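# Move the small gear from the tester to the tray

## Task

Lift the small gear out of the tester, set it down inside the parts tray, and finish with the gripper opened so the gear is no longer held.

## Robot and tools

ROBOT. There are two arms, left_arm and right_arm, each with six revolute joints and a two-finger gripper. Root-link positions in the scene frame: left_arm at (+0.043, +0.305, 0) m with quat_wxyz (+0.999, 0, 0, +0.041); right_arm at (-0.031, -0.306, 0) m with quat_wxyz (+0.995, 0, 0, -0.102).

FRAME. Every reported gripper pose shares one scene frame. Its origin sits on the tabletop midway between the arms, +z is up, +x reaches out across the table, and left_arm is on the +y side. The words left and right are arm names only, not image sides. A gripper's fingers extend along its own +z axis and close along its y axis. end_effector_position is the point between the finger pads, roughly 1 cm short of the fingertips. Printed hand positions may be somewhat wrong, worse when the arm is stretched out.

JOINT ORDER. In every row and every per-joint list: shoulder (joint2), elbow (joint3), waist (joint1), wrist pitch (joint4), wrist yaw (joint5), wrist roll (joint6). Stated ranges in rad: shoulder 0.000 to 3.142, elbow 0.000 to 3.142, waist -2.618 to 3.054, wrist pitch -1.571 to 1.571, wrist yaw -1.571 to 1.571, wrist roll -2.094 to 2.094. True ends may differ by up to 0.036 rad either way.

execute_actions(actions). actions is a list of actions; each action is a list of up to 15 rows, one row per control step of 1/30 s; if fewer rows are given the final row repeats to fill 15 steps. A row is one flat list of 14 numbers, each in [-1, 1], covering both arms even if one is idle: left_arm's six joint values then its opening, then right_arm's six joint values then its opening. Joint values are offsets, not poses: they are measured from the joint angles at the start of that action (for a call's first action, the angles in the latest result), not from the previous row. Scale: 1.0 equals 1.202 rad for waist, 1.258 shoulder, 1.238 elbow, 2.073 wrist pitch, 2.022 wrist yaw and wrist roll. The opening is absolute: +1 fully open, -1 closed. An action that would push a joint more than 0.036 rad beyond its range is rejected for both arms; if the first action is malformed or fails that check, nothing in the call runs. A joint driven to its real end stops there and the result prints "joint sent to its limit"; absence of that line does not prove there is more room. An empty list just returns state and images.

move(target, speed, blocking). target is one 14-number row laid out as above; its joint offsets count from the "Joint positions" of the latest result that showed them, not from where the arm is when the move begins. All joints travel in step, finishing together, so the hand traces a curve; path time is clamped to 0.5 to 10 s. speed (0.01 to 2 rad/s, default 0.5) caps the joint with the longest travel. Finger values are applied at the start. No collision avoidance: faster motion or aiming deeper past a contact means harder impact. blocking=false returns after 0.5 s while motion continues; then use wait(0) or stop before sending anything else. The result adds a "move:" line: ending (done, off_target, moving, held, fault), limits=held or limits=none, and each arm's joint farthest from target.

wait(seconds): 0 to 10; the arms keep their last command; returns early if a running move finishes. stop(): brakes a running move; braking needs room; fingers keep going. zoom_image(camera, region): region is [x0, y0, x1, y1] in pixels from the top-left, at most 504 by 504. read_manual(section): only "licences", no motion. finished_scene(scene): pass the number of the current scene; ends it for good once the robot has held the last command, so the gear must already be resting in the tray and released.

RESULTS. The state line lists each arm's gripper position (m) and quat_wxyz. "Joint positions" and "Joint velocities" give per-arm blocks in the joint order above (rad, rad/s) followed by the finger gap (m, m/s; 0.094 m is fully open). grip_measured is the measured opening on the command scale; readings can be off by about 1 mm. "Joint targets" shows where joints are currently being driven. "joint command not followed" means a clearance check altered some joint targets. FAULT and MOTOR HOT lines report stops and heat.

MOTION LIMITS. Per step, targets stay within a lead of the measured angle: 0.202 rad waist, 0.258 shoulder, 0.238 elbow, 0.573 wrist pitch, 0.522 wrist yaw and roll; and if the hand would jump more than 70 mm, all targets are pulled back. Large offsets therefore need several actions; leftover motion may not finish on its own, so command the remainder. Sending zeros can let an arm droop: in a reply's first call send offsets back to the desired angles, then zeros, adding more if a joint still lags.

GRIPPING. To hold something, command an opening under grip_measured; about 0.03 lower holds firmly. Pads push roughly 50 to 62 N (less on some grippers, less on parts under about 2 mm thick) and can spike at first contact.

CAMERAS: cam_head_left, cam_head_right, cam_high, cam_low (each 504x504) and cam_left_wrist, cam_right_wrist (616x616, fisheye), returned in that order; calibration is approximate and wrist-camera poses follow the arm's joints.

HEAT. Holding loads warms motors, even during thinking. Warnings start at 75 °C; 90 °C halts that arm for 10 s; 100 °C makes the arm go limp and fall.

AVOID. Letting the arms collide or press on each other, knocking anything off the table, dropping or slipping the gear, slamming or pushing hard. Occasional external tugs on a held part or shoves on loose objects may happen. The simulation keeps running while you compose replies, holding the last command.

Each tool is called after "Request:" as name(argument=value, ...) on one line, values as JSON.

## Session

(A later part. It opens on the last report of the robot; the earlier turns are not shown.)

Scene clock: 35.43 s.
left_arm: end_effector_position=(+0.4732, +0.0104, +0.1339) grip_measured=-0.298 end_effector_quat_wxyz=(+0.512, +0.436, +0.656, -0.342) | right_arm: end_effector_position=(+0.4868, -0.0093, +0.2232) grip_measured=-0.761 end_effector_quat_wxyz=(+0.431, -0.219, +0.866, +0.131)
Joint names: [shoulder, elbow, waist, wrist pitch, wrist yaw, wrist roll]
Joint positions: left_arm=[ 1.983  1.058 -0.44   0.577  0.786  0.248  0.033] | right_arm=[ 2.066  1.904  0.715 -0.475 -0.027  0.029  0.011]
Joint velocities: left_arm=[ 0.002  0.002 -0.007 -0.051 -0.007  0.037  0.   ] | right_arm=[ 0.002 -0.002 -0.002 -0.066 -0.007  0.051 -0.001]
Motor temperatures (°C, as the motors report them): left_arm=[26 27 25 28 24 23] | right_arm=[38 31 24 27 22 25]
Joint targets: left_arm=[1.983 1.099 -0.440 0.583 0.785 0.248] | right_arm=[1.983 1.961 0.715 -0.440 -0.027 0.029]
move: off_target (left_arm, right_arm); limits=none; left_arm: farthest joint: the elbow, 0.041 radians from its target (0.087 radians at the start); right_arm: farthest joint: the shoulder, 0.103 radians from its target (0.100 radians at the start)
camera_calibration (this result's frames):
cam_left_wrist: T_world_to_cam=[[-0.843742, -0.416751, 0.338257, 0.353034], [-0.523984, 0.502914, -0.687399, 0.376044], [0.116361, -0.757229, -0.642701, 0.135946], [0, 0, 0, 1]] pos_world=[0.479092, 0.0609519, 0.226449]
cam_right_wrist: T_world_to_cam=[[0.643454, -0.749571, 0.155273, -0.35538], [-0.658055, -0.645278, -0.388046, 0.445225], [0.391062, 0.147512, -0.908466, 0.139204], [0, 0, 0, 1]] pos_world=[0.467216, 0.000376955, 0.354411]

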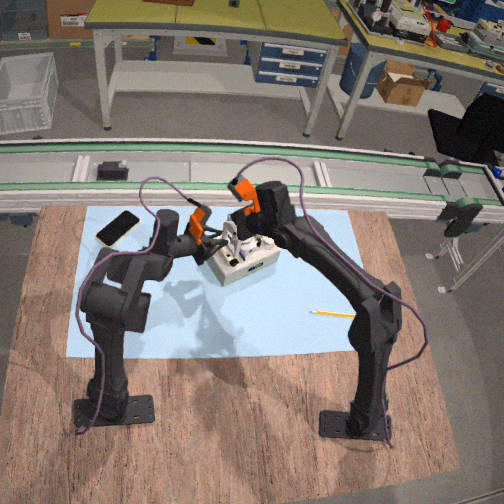

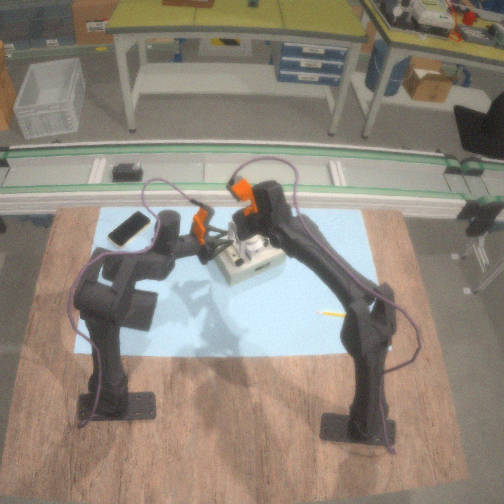

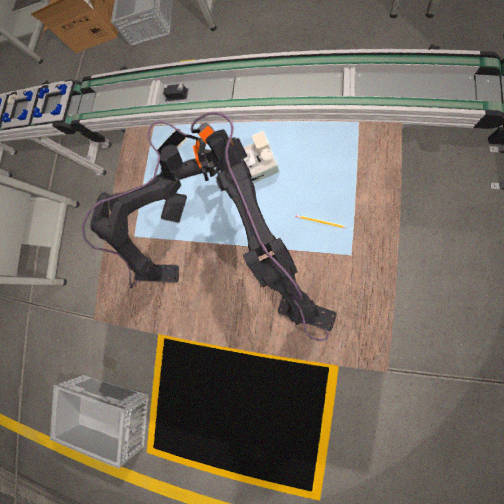

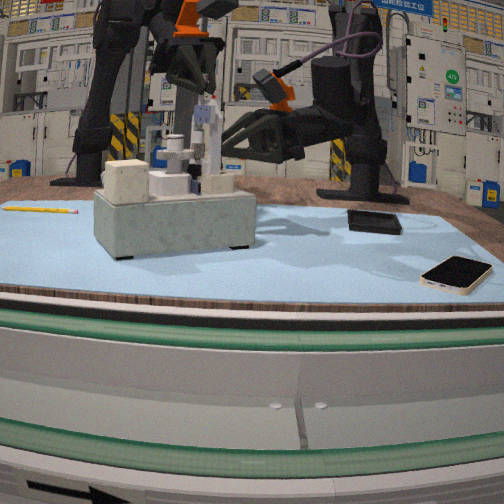

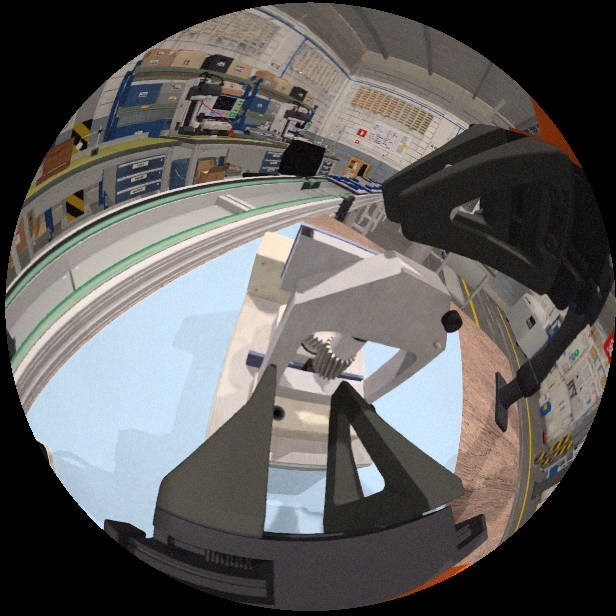

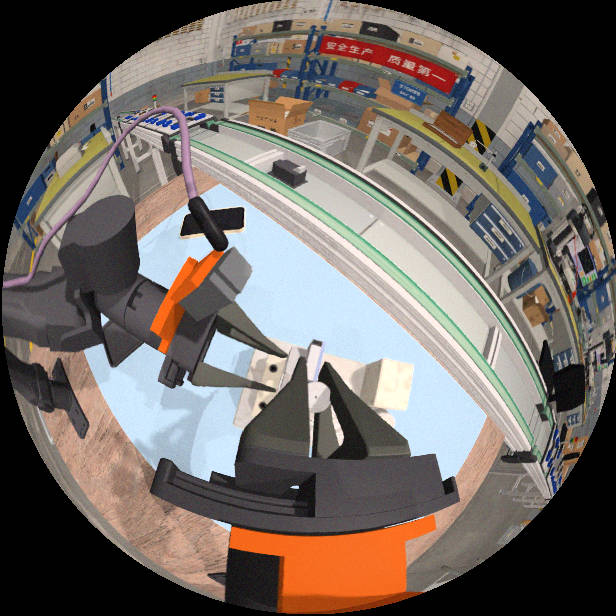

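Request:
move(target=[0,0.03,0,0,0.025,0,-0.33,-0.08,0.06,0,0.018,0,0,-0.8], speed=0.1)

Request:
move(target=[0,0.04,-0.055,0,0,0,-0.33,-0.08,0.06,0,0.018,0,0,-0.8], speed=0.06)

Request:
zoom_image(camera="cam_left_wrist", region=[180, 180, 480, 480])

Request:
zoom_image(camera="cam_low", region=[130, 20, 330, 220])

Scene clock: 36.97 s.
left_arm: end_effector_position=(+0.4712, +0.0098, +0.1345) grip_measured=-0.327 end_effector_quat_wxyz=(+0.510, +0.438, +0.653, -0.348) | right_arm: end_effector_position=(+0.4867, -0.0093, +0.2244) grip_measured=-0.761 end_effector_quat_wxyz=(+0.431, -0.219, +0.865, +0.131)
Joint names: [shoulder, elbow, waist, wrist pitch, wrist yaw, wrist roll]
Joint positions: left_arm=[ 1.983  1.058 -0.439  0.576  0.801  0.248  0.032] | right_arm=[ 2.066  1.909  0.715 -0.479 -0.027  0.029  0.011]
Joint velocities: left_arm=[-0.002 -0.007  0.012 -0.007 -0.007 -0.007 -0.   ] | right_arm=[-0.002 -0.012 -0.002  0.022 -0.081 -0.022 -0.   ]
Motor temperatures (°C, as the motors report them): left_arm=[27 27 25 28 24 23] | right_arm=[39 31 24 27 22 25]
Joint targets: left_arm=[1.983 1.095 -0.440 0.577 0.837 0.248] | right_arm=[1.983 1.966 0.715 -0.445 -0.027 0.029]
move: off_target (left_arm, right_arm); limits=none; left_arm: farthest joint: the elbow, 0.037 radians from its target (0.037 radians at the start); right_arm: farthest joint: the shoulder, 0.100 radians from its target (0.100 radians at the start)
camera_calibration (this result's frames):
cam_left_wrist: T_world_to_cam=[[-0.848287, -0.404316, 0.341962, 0.352413], [-0.518974, 0.506428, -0.688619, 0.373472], [0.105241, -0.761616, -0.639426, 0.14092], [0, 0, 0, 1]] pos_world=[0.477939, 0.0606768, 0.226776]
cam_right_wrist: T_world_to_cam=[[0.643403, -0.7496, 0.155347, -0.355555], [-0.657926, -0.645205, -0.388386, 0.445682], [0.391365, 0.147681, -0.908308, 0.140153], [0, 0, 0, 1]] pos_world=[0.46714, 0.000334425, 0.355633]

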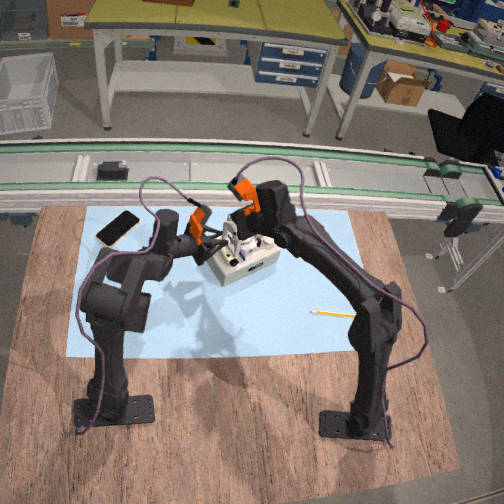

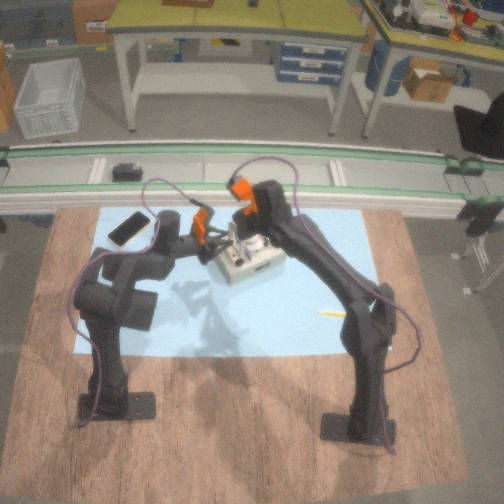

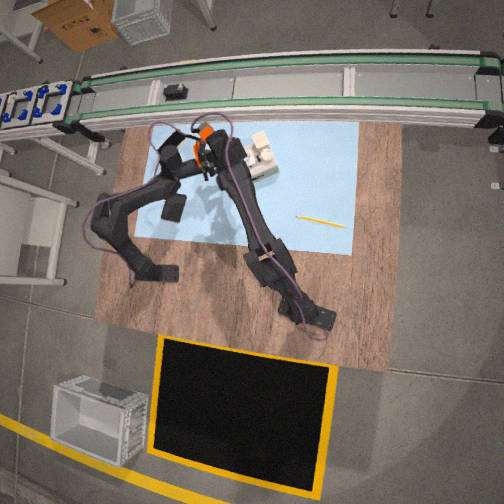

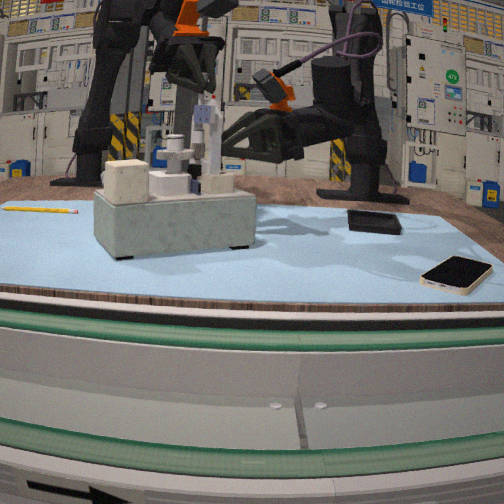

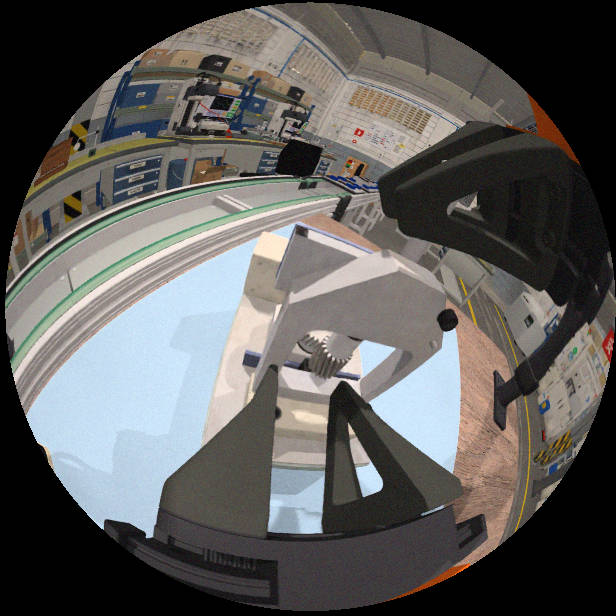

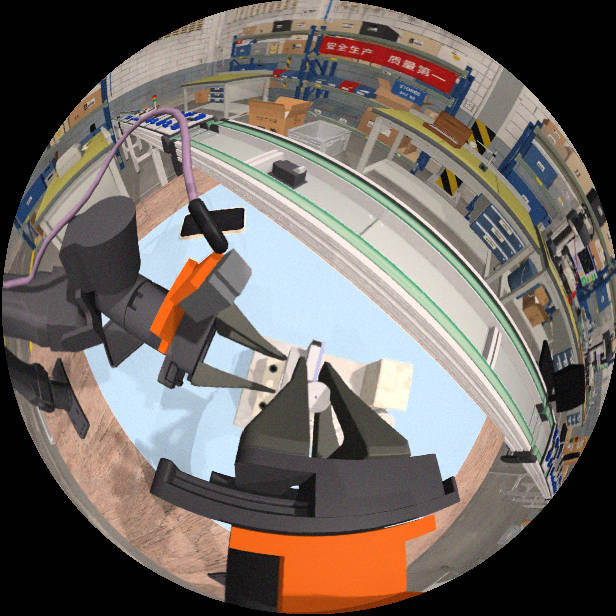

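Scene clock: 38.87 s.
left_arm: end_effector_position=(+0.4710, +0.0086, +0.1340) grip_measured=-0.327 end_effector_quat_wxyz=(+0.510, +0.438, +0.654, -0.346) | right_arm: end_effector_position=(+0.4866, -0.0094, +0.2218) grip_measured=-0.761 end_effector_quat_wxyz=(+0.429, -0.219, +0.867, +0.131)
Joint names: [shoulder, elbow, waist, wrist pitch, wrist yaw, wrist roll]
Joint positions: left_arm=[ 1.983  1.058 -0.443  0.576  0.793  0.248  0.032] | right_arm=[ 2.068  1.907  0.715 -0.48  -0.027  0.029  0.011]
Joint velocities: left_arm=[ 0.007 -0.017  0.002 -0.037 -0.037 -0.007 -0.   ] | right_arm=[ 0.002 -0.002  0.002  0.007 -0.037  0.066 -0.001]
Motor temperatures (°C, as the motors report them): left_arm=[27 27 25 28 24 23] | right_arm=[39 31 24 27 22 25]
Joint targets: left_arm=[1.983 1.108 -0.505 0.576 0.801 0.248] | right_arm=[1.987 1.967 0.715 -0.450 -0.027 0.029]
move: off_target (left_arm, right_arm); limits=none; left_arm: farthest joint: the waist, 0.062 radians from its target (0.066 radians at the start); right_arm: farthest joint: the shoulder, 0.103 radians from its target (0.100 radians at the start)
camera_calibration (this result's frames):
cam_left_wrist: T_world_to_cam=[[-0.847279, -0.407417, 0.340778, 0.351645], [-0.520191, 0.50685, -0.687389, 0.374107], [0.10733, -0.75968, -0.641378, 0.138965], [0, 0, 0, 1]] pos_world=[0.477633, 0.0592185, 0.226453]
cam_right_wrist: T_world_to_cam=[[0.644176, -0.749168, 0.154225, -0.355257], [-0.659853, -0.646283, -0.383291, 0.444369], [0.386823, 0.145141, -0.91066, 0.14062], [0, 0, 0, 1]] pos_world=[0.467671, 0.000631388, 0.35317]

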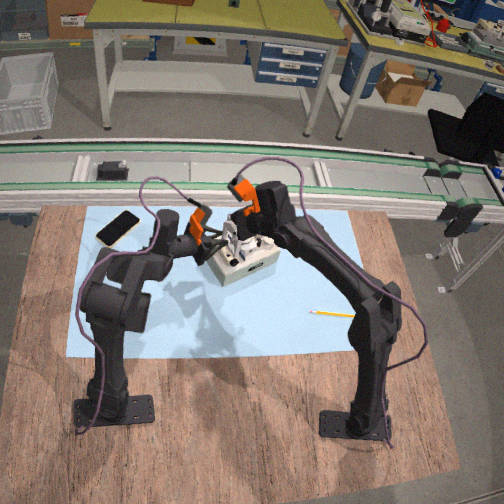

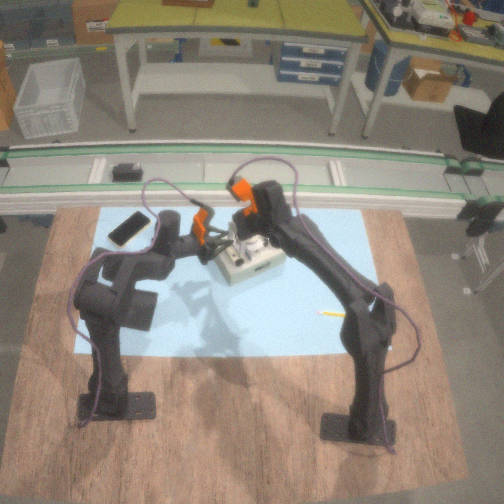

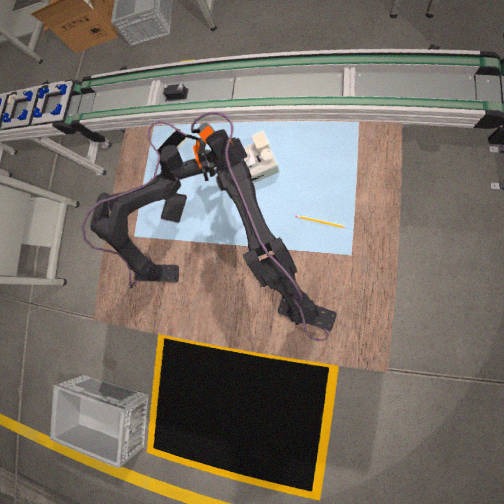

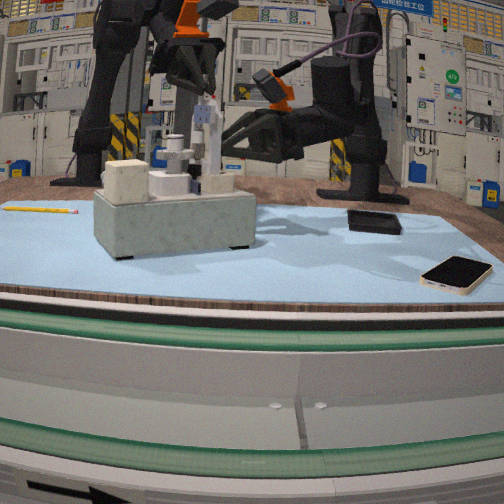

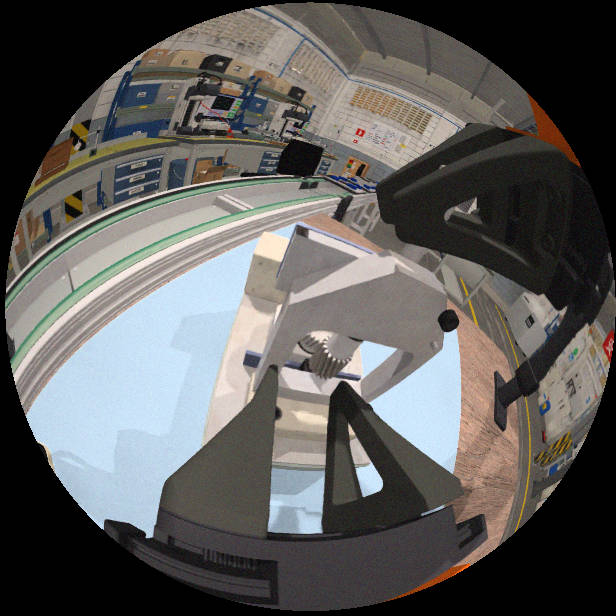

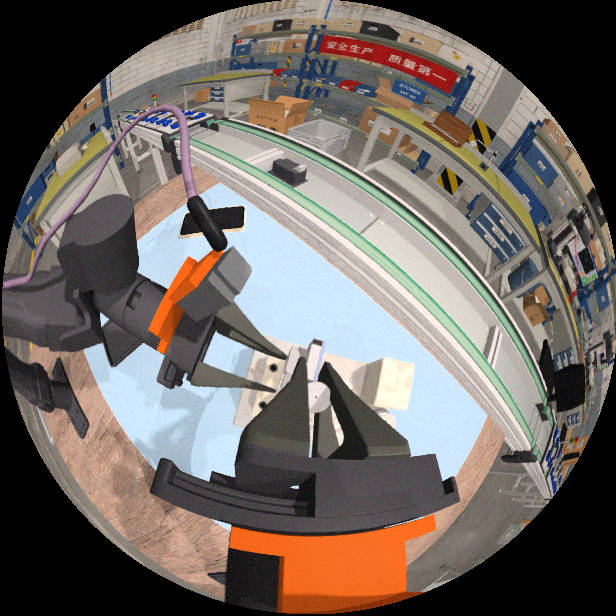

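Region (180, 180, 480, 480) of cam_left_wrist's 616x616 image, scaled by 1.680, with more detail than that image has.

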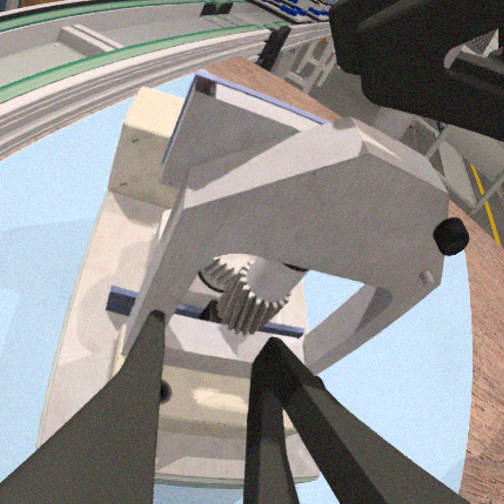

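Region (130, 20, 330, 220) of cam_low's 504x504 image, scaled by 2.520, with more detail than that image has.

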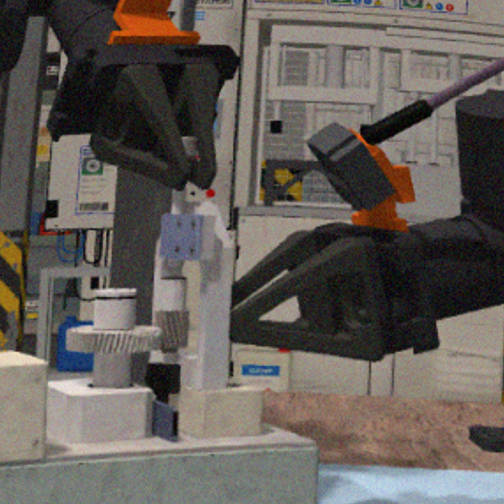

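Request:
move(target=[-0.01,0.02,0.01,0,0.045,0,-0.45,-0.08,0.06,0,0.018,0,0,-0.8], speed=0.1)

Request:
move(target=[0,0.04,-0.05,0,0,0,-0.45,-0.08,0.06,0,0.018,0,0,-0.8], speed=0.06)

Request:
zoom_image(camera="cam_left_wrist", region=[180, 180, 480, 480])

Request:
zoom_image(camera="cam_low", region=[130, 20, 330, 220])

Scene clock: 40.57 s.
left_arm: end_effector_position=(+0.4600, +0.0052, +0.1373) grip_measured=-0.447 end_effector_quat_wxyz=(+0.500, +0.452, +0.637, -0.373) | right_arm: end_effector_position=(+0.4868, -0.0093, +0.2248) grip_measured=-0.761 end_effector_quat_wxyz=(+0.431, -0.219, +0.866, +0.131)
Joint names: [shoulder, elbow, waist, wrist pitch, wrist yaw, wrist roll]
Joint positions: left_arm=[ 1.983  1.058 -0.439  0.575  0.871  0.248  0.026] | right_arm=[ 2.067  1.913  0.715 -0.483 -0.027  0.029  0.011]
Joint velocities: left_arm=[-0.002 -0.007  0.002 -0.022  0.007 -0.007 -0.001] | right_arm=[ 0.002 -0.017 -0.007  0.007 -0.066 -0.037 -0.   ]
Motor temperatures (°C, as the motors report them): left_arm=[27 27 25 28 24 23] | right_arm=[40 31 24 27 22 25]
Joint targets: left_arm=[1.971 1.083 -0.431 0.575 0.884 0.248] | right_arm=[1.984 1.970 0.715 -0.449 -0.027 0.029]
move: off_target (left_arm, right_arm); limits=none; left_arm: farthest joint: the elbow, 0.025 radians from its target (0.024 radians at the start); right_arm: farthest joint: the shoulder, 0.099 radians from its target (0.101 radians at the start)
camera_calibration (this result's frames):
cam_left_wrist: T_world_to_cam=[[-0.869265, -0.340282, 0.35859, 0.347175], [-0.491966, 0.524373, -0.694984, 0.360325], [0.0484554, -0.780539, -0.623226, 0.164399], [0, 0, 0, 1]] pos_world=[0.471088, 0.0575126, 0.228384]
cam_right_wrist: T_world_to_cam=[[0.643558, -0.749513, 0.155123, -0.355647], [-0.658313, -0.645422, -0.387368, 0.445821], [0.390457, 0.147174, -0.908781, 0.141042], [0, 0, 0, 1]] pos_world=[0.467298, 0.00042306, 0.356042]

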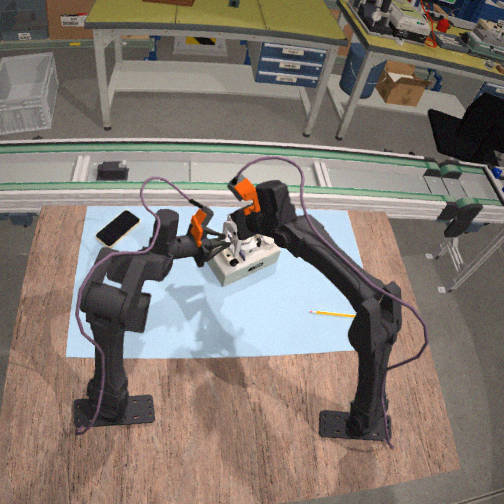

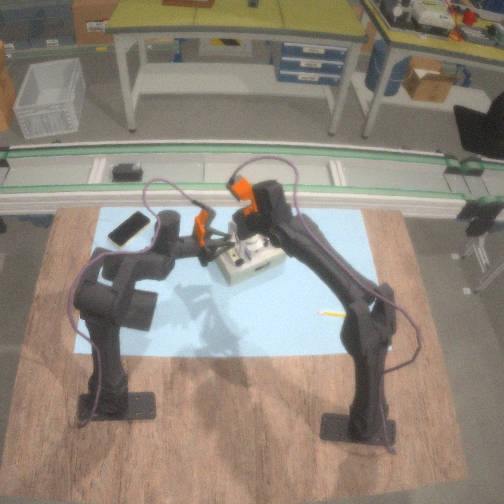

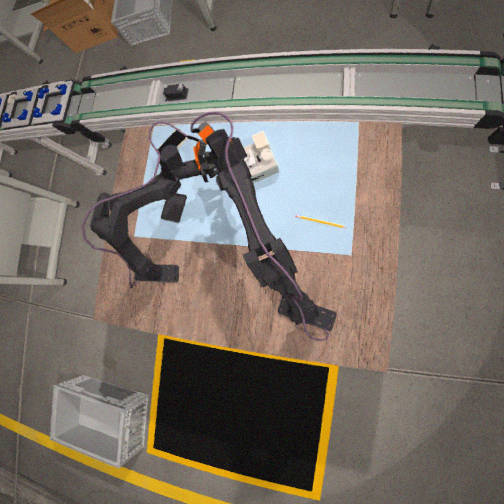

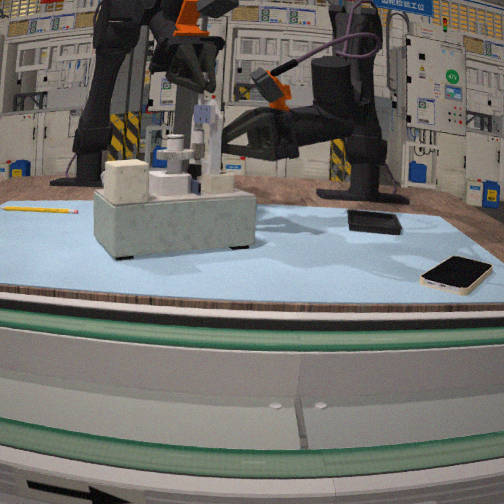

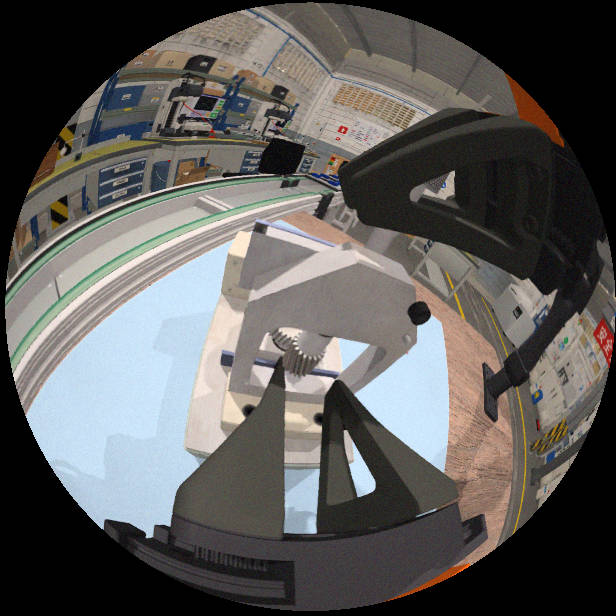

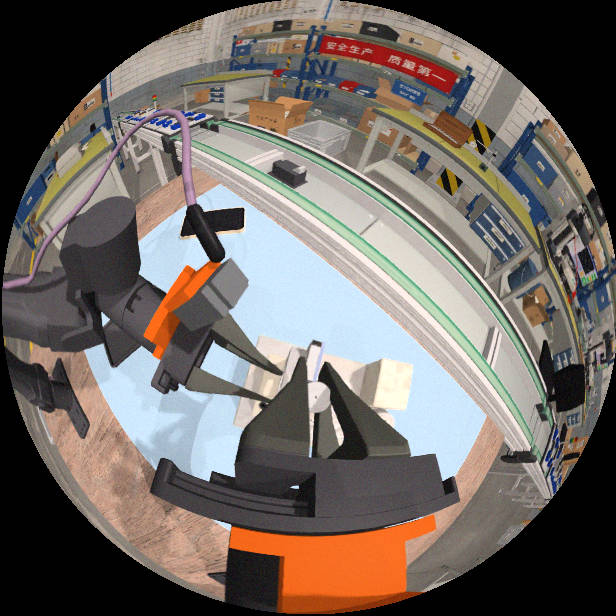

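Scene clock: 42.50 s.
left_arm: end_effector_position=(+0.4540, -0.0108, +0.1424) grip_measured=-0.447 end_effector_quat_wxyz=(+0.501, +0.462, +0.628, -0.376) | right_arm: end_effector_position=(+0.4867, -0.0094, +0.2229) grip_measured=-0.761 end_effector_quat_wxyz=(+0.428, -0.219, +0.867, +0.130)
Joint names: [shoulder, elbow, waist, wrist pitch, wrist yaw, wrist roll]
Joint positions: left_arm=[ 1.983  1.074 -0.476  0.574  0.856  0.248  0.026] | right_arm=[ 2.07   1.916  0.715 -0.488 -0.027  0.029  0.011]
Joint velocities: left_arm=[-0.012 -0.007  0.002  0.007 -0.081 -0.081  0.   ] | right_arm=[ 0.002 -0.017 -0.002  0.007  0.007 -0.066  0.   ]
Motor temperatures (°C, as the motors report them): left_arm=[27 27 25 28 24 23] | right_arm=[40 31 24 27 22 25]
Joint targets: left_arm=[1.983 1.107 -0.499 0.575 0.871 0.248] | right_arm=[1.987 1.973 0.715 -0.454 -0.027 0.029]
move: off_target (left_arm, right_arm); limits=none; left_arm: farthest joint: the elbow, 0.034 radians from its target (0.050 radians at the start); right_arm: farthest joint: the shoulder, 0.104 radians from its target (0.100 radians at the start)
camera_calibration (this result's frames):
cam_left_wrist: T_world_to_cam=[[-0.882711, -0.318832, 0.345205, 0.342873], [-0.468266, 0.535302, -0.702978, 0.359778], [0.039343, -0.782175, -0.621816, 0.159292], [0, 0, 0, 1]] pos_world=[0.464863, 0.0413235, 0.233604]
cam_right_wrist: T_world_to_cam=[[0.644381, -0.749053, 0.153925, -0.355472], [-0.660363, -0.646568, -0.381931, 0.444799], [0.385609, 0.144463, -0.911283, 0.142299], [0, 0, 0, 1]] pos_world=[0.467916, 0.000768401, 0.354273]

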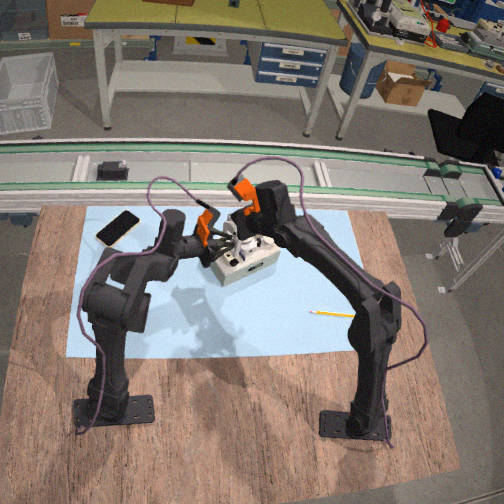

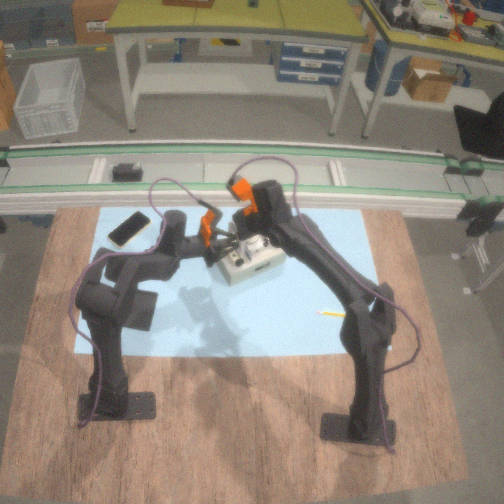

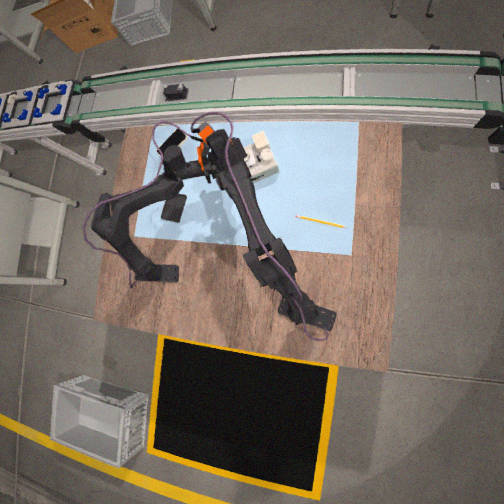

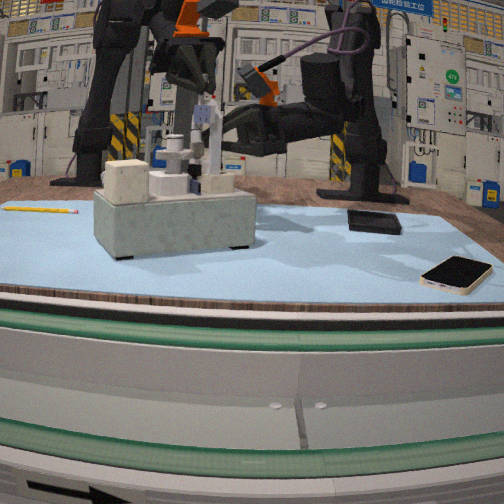

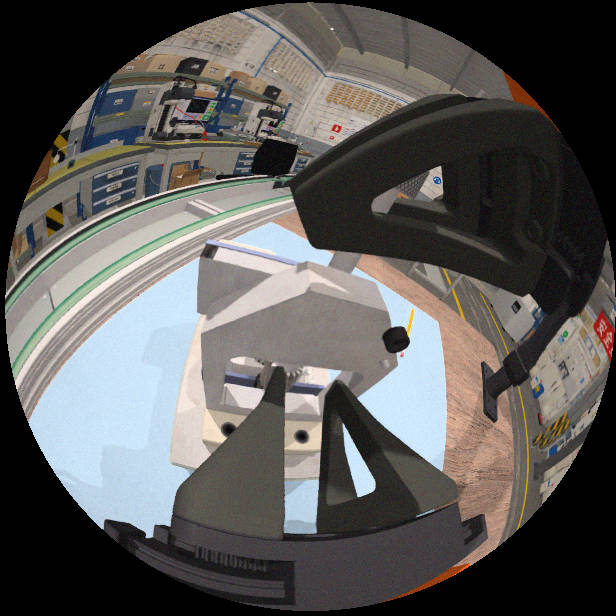

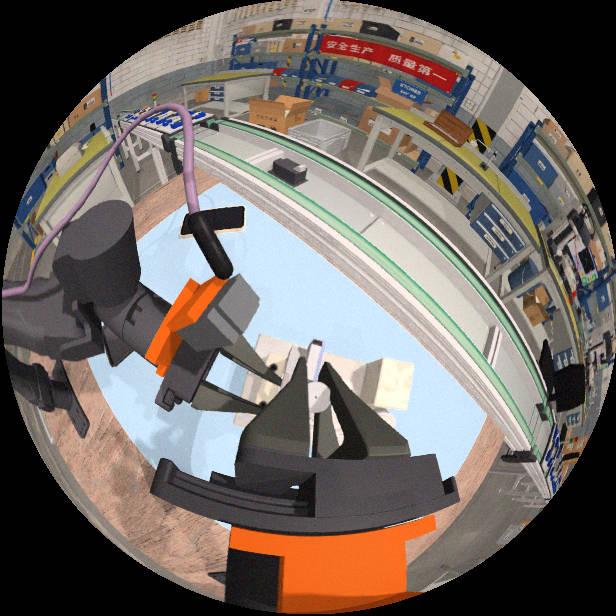

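Region (180, 180, 480, 480) of cam_left_wrist's 616x616 image, scaled by 1.680, with more detail than that image has.

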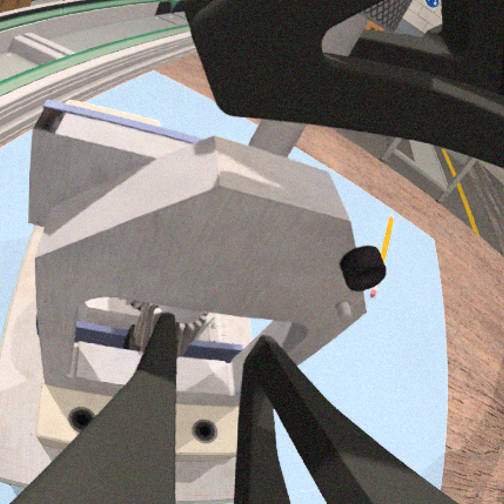

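Region (130, 20, 330, 220) of cam_low's 504x504 image, scaled by 2.520, with more detail than that image has.

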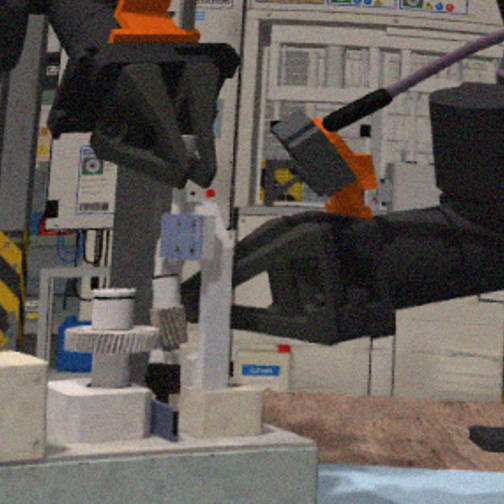

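Request:
move(target=[0,0.02,0.015,0,-0.04,0,-0.42,-0.08,0.06,0,0.018,0,0,-0.8], speed=0.08)

Request:
move(target=[0.02,0.03,-0.04,0,0,0,-0.42,-0.08,0.06,0,0.018,0,0,-0.8], speed=0.06)

Request:
zoom_image(camera="cam_left_wrist", region=[180, 180, 480, 480])

Request:
zoom_image(camera="cam_low", region=[130, 20, 330, 220])

Scene clock: 44.40 s.
left_arm: end_effector_position=(+0.4689, -0.0022, +0.1390) grip_measured=-0.423 end_effector_quat_wxyz=(+0.513, +0.444, +0.648, -0.346) | right_arm: end_effector_position=(+0.4867, -0.0094, +0.2242) grip_measured=-0.761 end_effector_quat_wxyz=(+0.428, -0.219, +0.867, +0.131)
Joint names: [shoulder, elbow, waist, wrist pitch, wrist yaw, wrist roll]
Joint positions: left_arm=[ 1.983  1.074 -0.468  0.573  0.779  0.248  0.027] | right_arm=[ 2.07   1.92   0.715 -0.492 -0.027  0.029  0.011]
Joint velocities: left_arm=[ 0.012  0.007 -0.017  0.007  0.007 -0.007 -0.   ] | right_arm=[-0.017 -0.012  0.007  0.007  0.007 -0.022 -0.001]
Motor temperatures (°C, as the motors report them): left_arm=[27 27 25 28 24 23] | right_arm=[41 32 24 27 22 25]
Joint targets: left_arm=[1.983 1.099 -0.458 0.574 0.775 0.248] | right_arm=[1.987 1.978 0.715 -0.458 -0.027 0.029]
move: off_target (left_arm, right_arm); limits=none; left_arm: farthest joint: the elbow, 0.025 radians from its target (0.025 radians at the start); right_arm: farthest joint: the shoulder, 0.101 radians from its target (0.101 radians at the start)
camera_calibration (this result's frames):
cam_left_wrist: T_world_to_cam=[[-0.85665, -0.397464, 0.328898, 0.349823], [-0.504541, 0.512426, -0.69488, 0.375557], [0.107654, -0.761211, -0.639506, 0.133778], [0, 0, 0, 1]] pos_world=[0.474758, 0.0484305, 0.231463]
cam_right_wrist: T_world_to_cam=[[0.644278, -0.74911, 0.154075, -0.355659], [-0.660108, -0.646426, -0.382611, 0.445337], [0.386216, 0.144802, -0.910972, 0.143119], [0, 0, 0, 1]] pos_world=[0.467839, 0.000725556, 0.355567]

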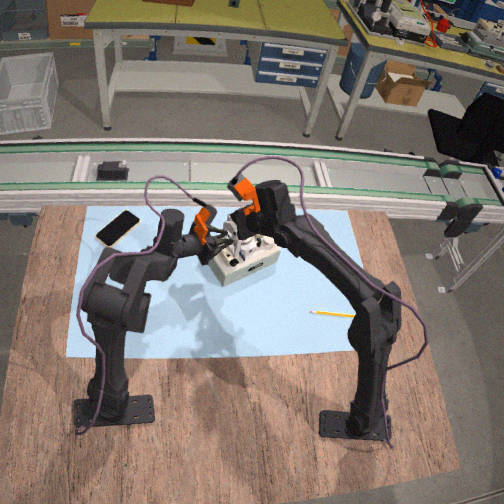

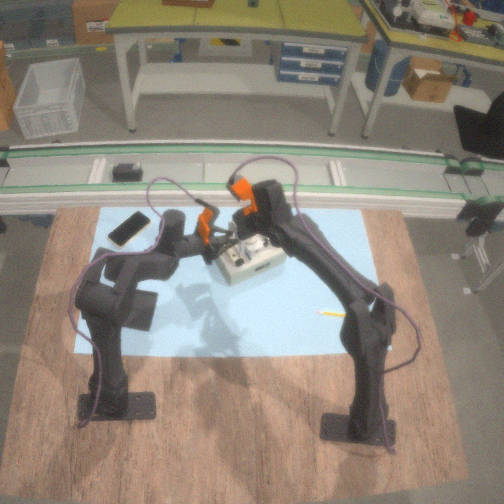

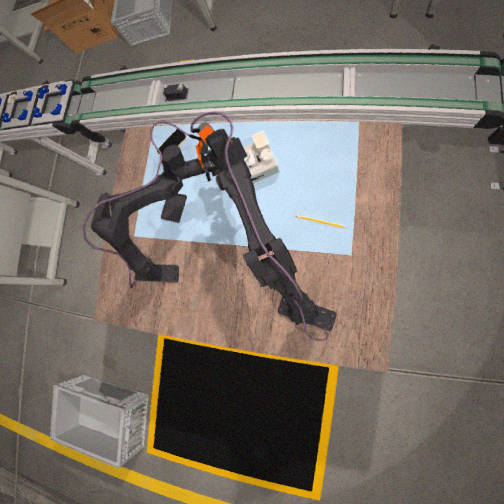

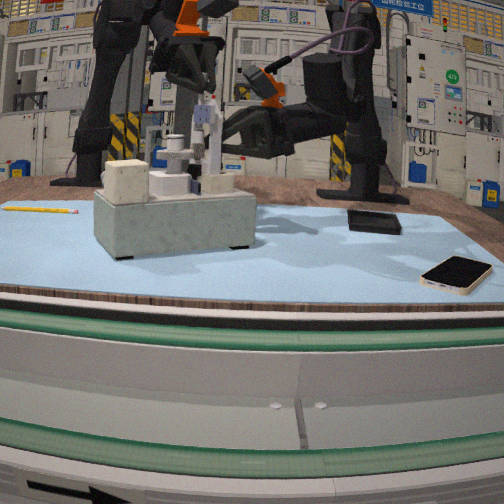

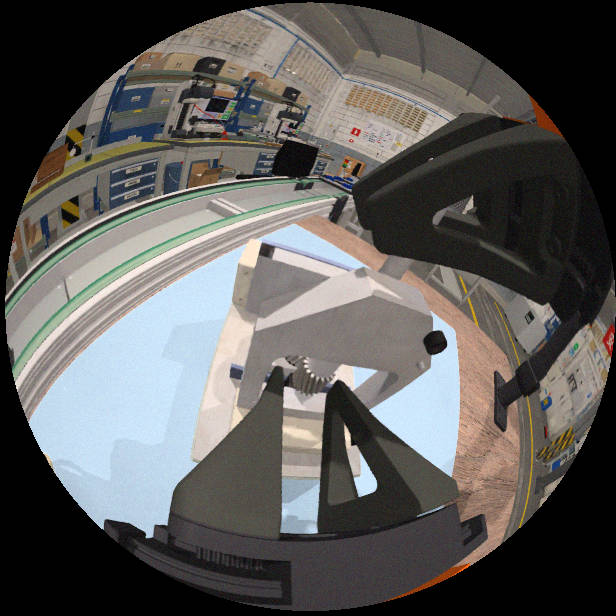

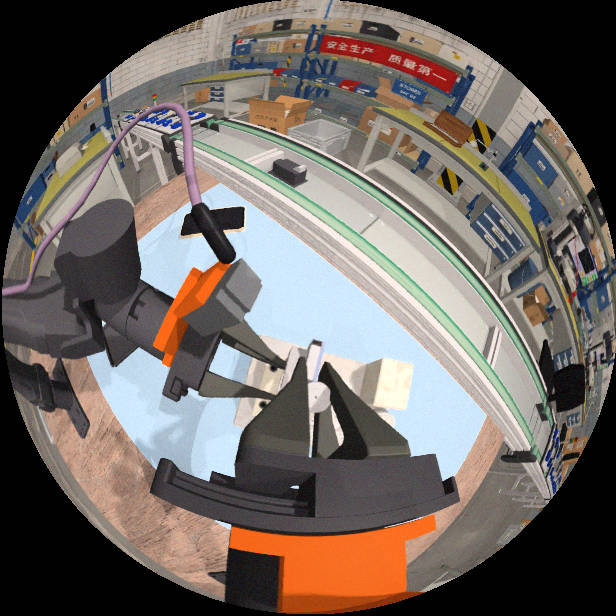

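Scene clock: 46.33 s.
left_arm: end_effector_position=(+0.4632, -0.0155, +0.1322) grip_measured=-0.423 end_effector_quat_wxyz=(+0.505, +0.451, +0.647, -0.350) | right_arm: end_effector_position=(+0.4866, -0.0094, +0.2228) grip_measured=-0.761 end_effector_quat_wxyz=(+0.426, -0.219, +0.868, +0.130)
Joint names: [shoulder, elbow, waist, wrist pitch, wrist yaw, wrist roll]
Joint positions: left_arm=[ 2.003  1.083 -0.499  0.573  0.767  0.248  0.027] | right_arm=[ 2.073  1.923  0.715 -0.497 -0.027  0.029  0.011]
Joint velocities: left_arm=[-0.007  0.002  0.007  0.007  0.007  0.022 -0.   ] | right_arm=[ 0.007 -0.007 -0.002  0.022  0.037  0.022 -0.   ]
Motor temperatures (°C, as the motors report them): left_arm=[27 27 25 28 24 23] | right_arm=[41 32 24 28 22 25]
Joint targets: left_arm=[2.008 1.111 -0.516 0.573 0.779 0.248] | right_arm=[1.990 1.980 0.715 -0.463 -0.027 0.029]
move: off_target (left_arm, right_arm); limits=none; left_arm: farthest joint: the elbow, 0.028 radians from its target (0.037 radians at the start); right_arm: farthest joint: the shoulder, 0.104 radians from its target (0.101 radians at the start)
camera_calibration (this result's frames):
cam_left_wrist: T_world_to_cam=[[-0.861765, -0.382749, 0.332963, 0.343952], [-0.499787, 0.527941, -0.686652, 0.371775], [0.0870305, -0.758143, -0.646254, 0.13039], [0, 0, 0, 1]] pos_world=[0.470866, 0.0342267, 0.225022]
cam_right_wrist: T_world_to_cam=[[0.644994, -0.74871, 0.153022, -0.355528], [-0.66188, -0.647417, -0.377844, 0.444492], [0.381965, 0.142425, -0.913136, 0.144367], [0, 0, 0, 1]] pos_world=[0.468371, 0.00102304, 0.354179]

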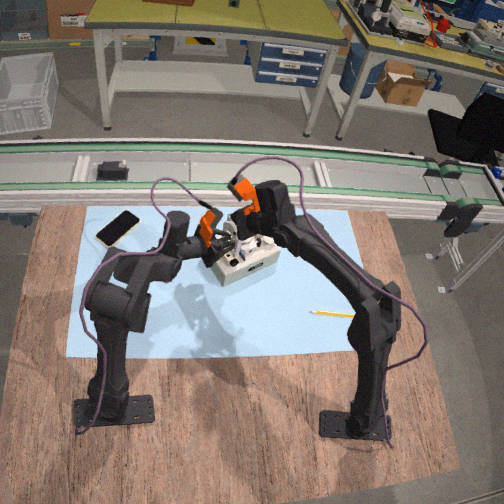

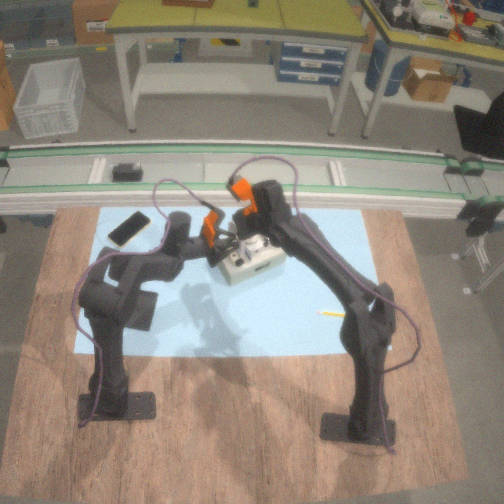

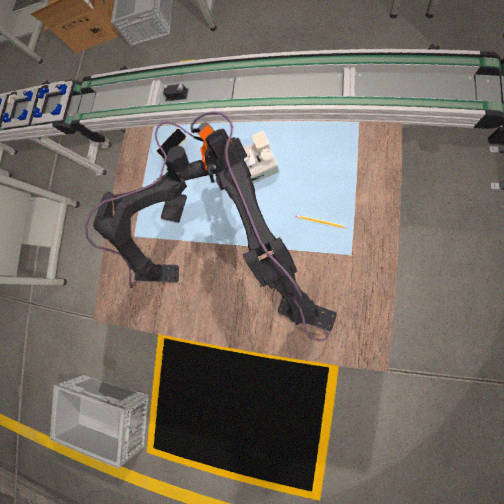

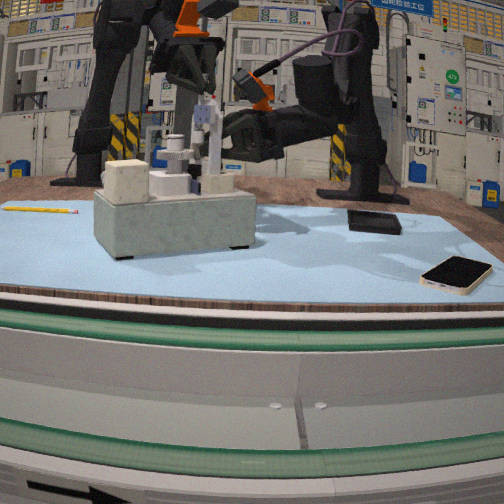

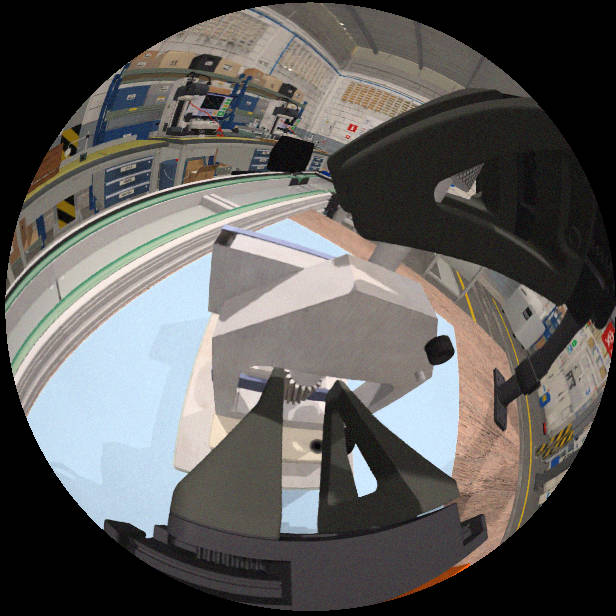

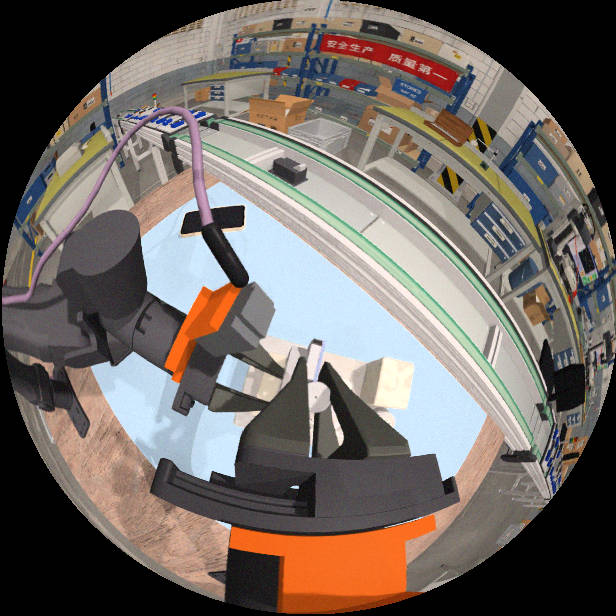

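Region (180, 180, 480, 480) of cam_left_wrist's 616x616 image, scaled by 1.680, with more detail than that image has.

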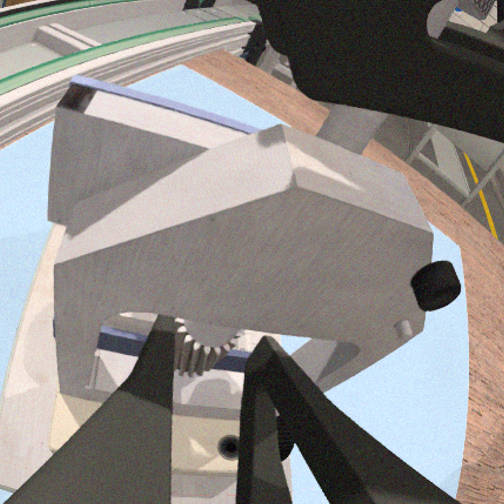

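Region (130, 20, 330, 220) of cam_low's 504x504 image, scaled by 2.520, with more detail than that image has.

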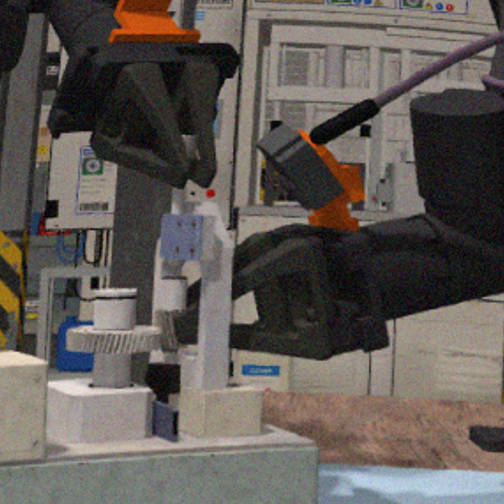

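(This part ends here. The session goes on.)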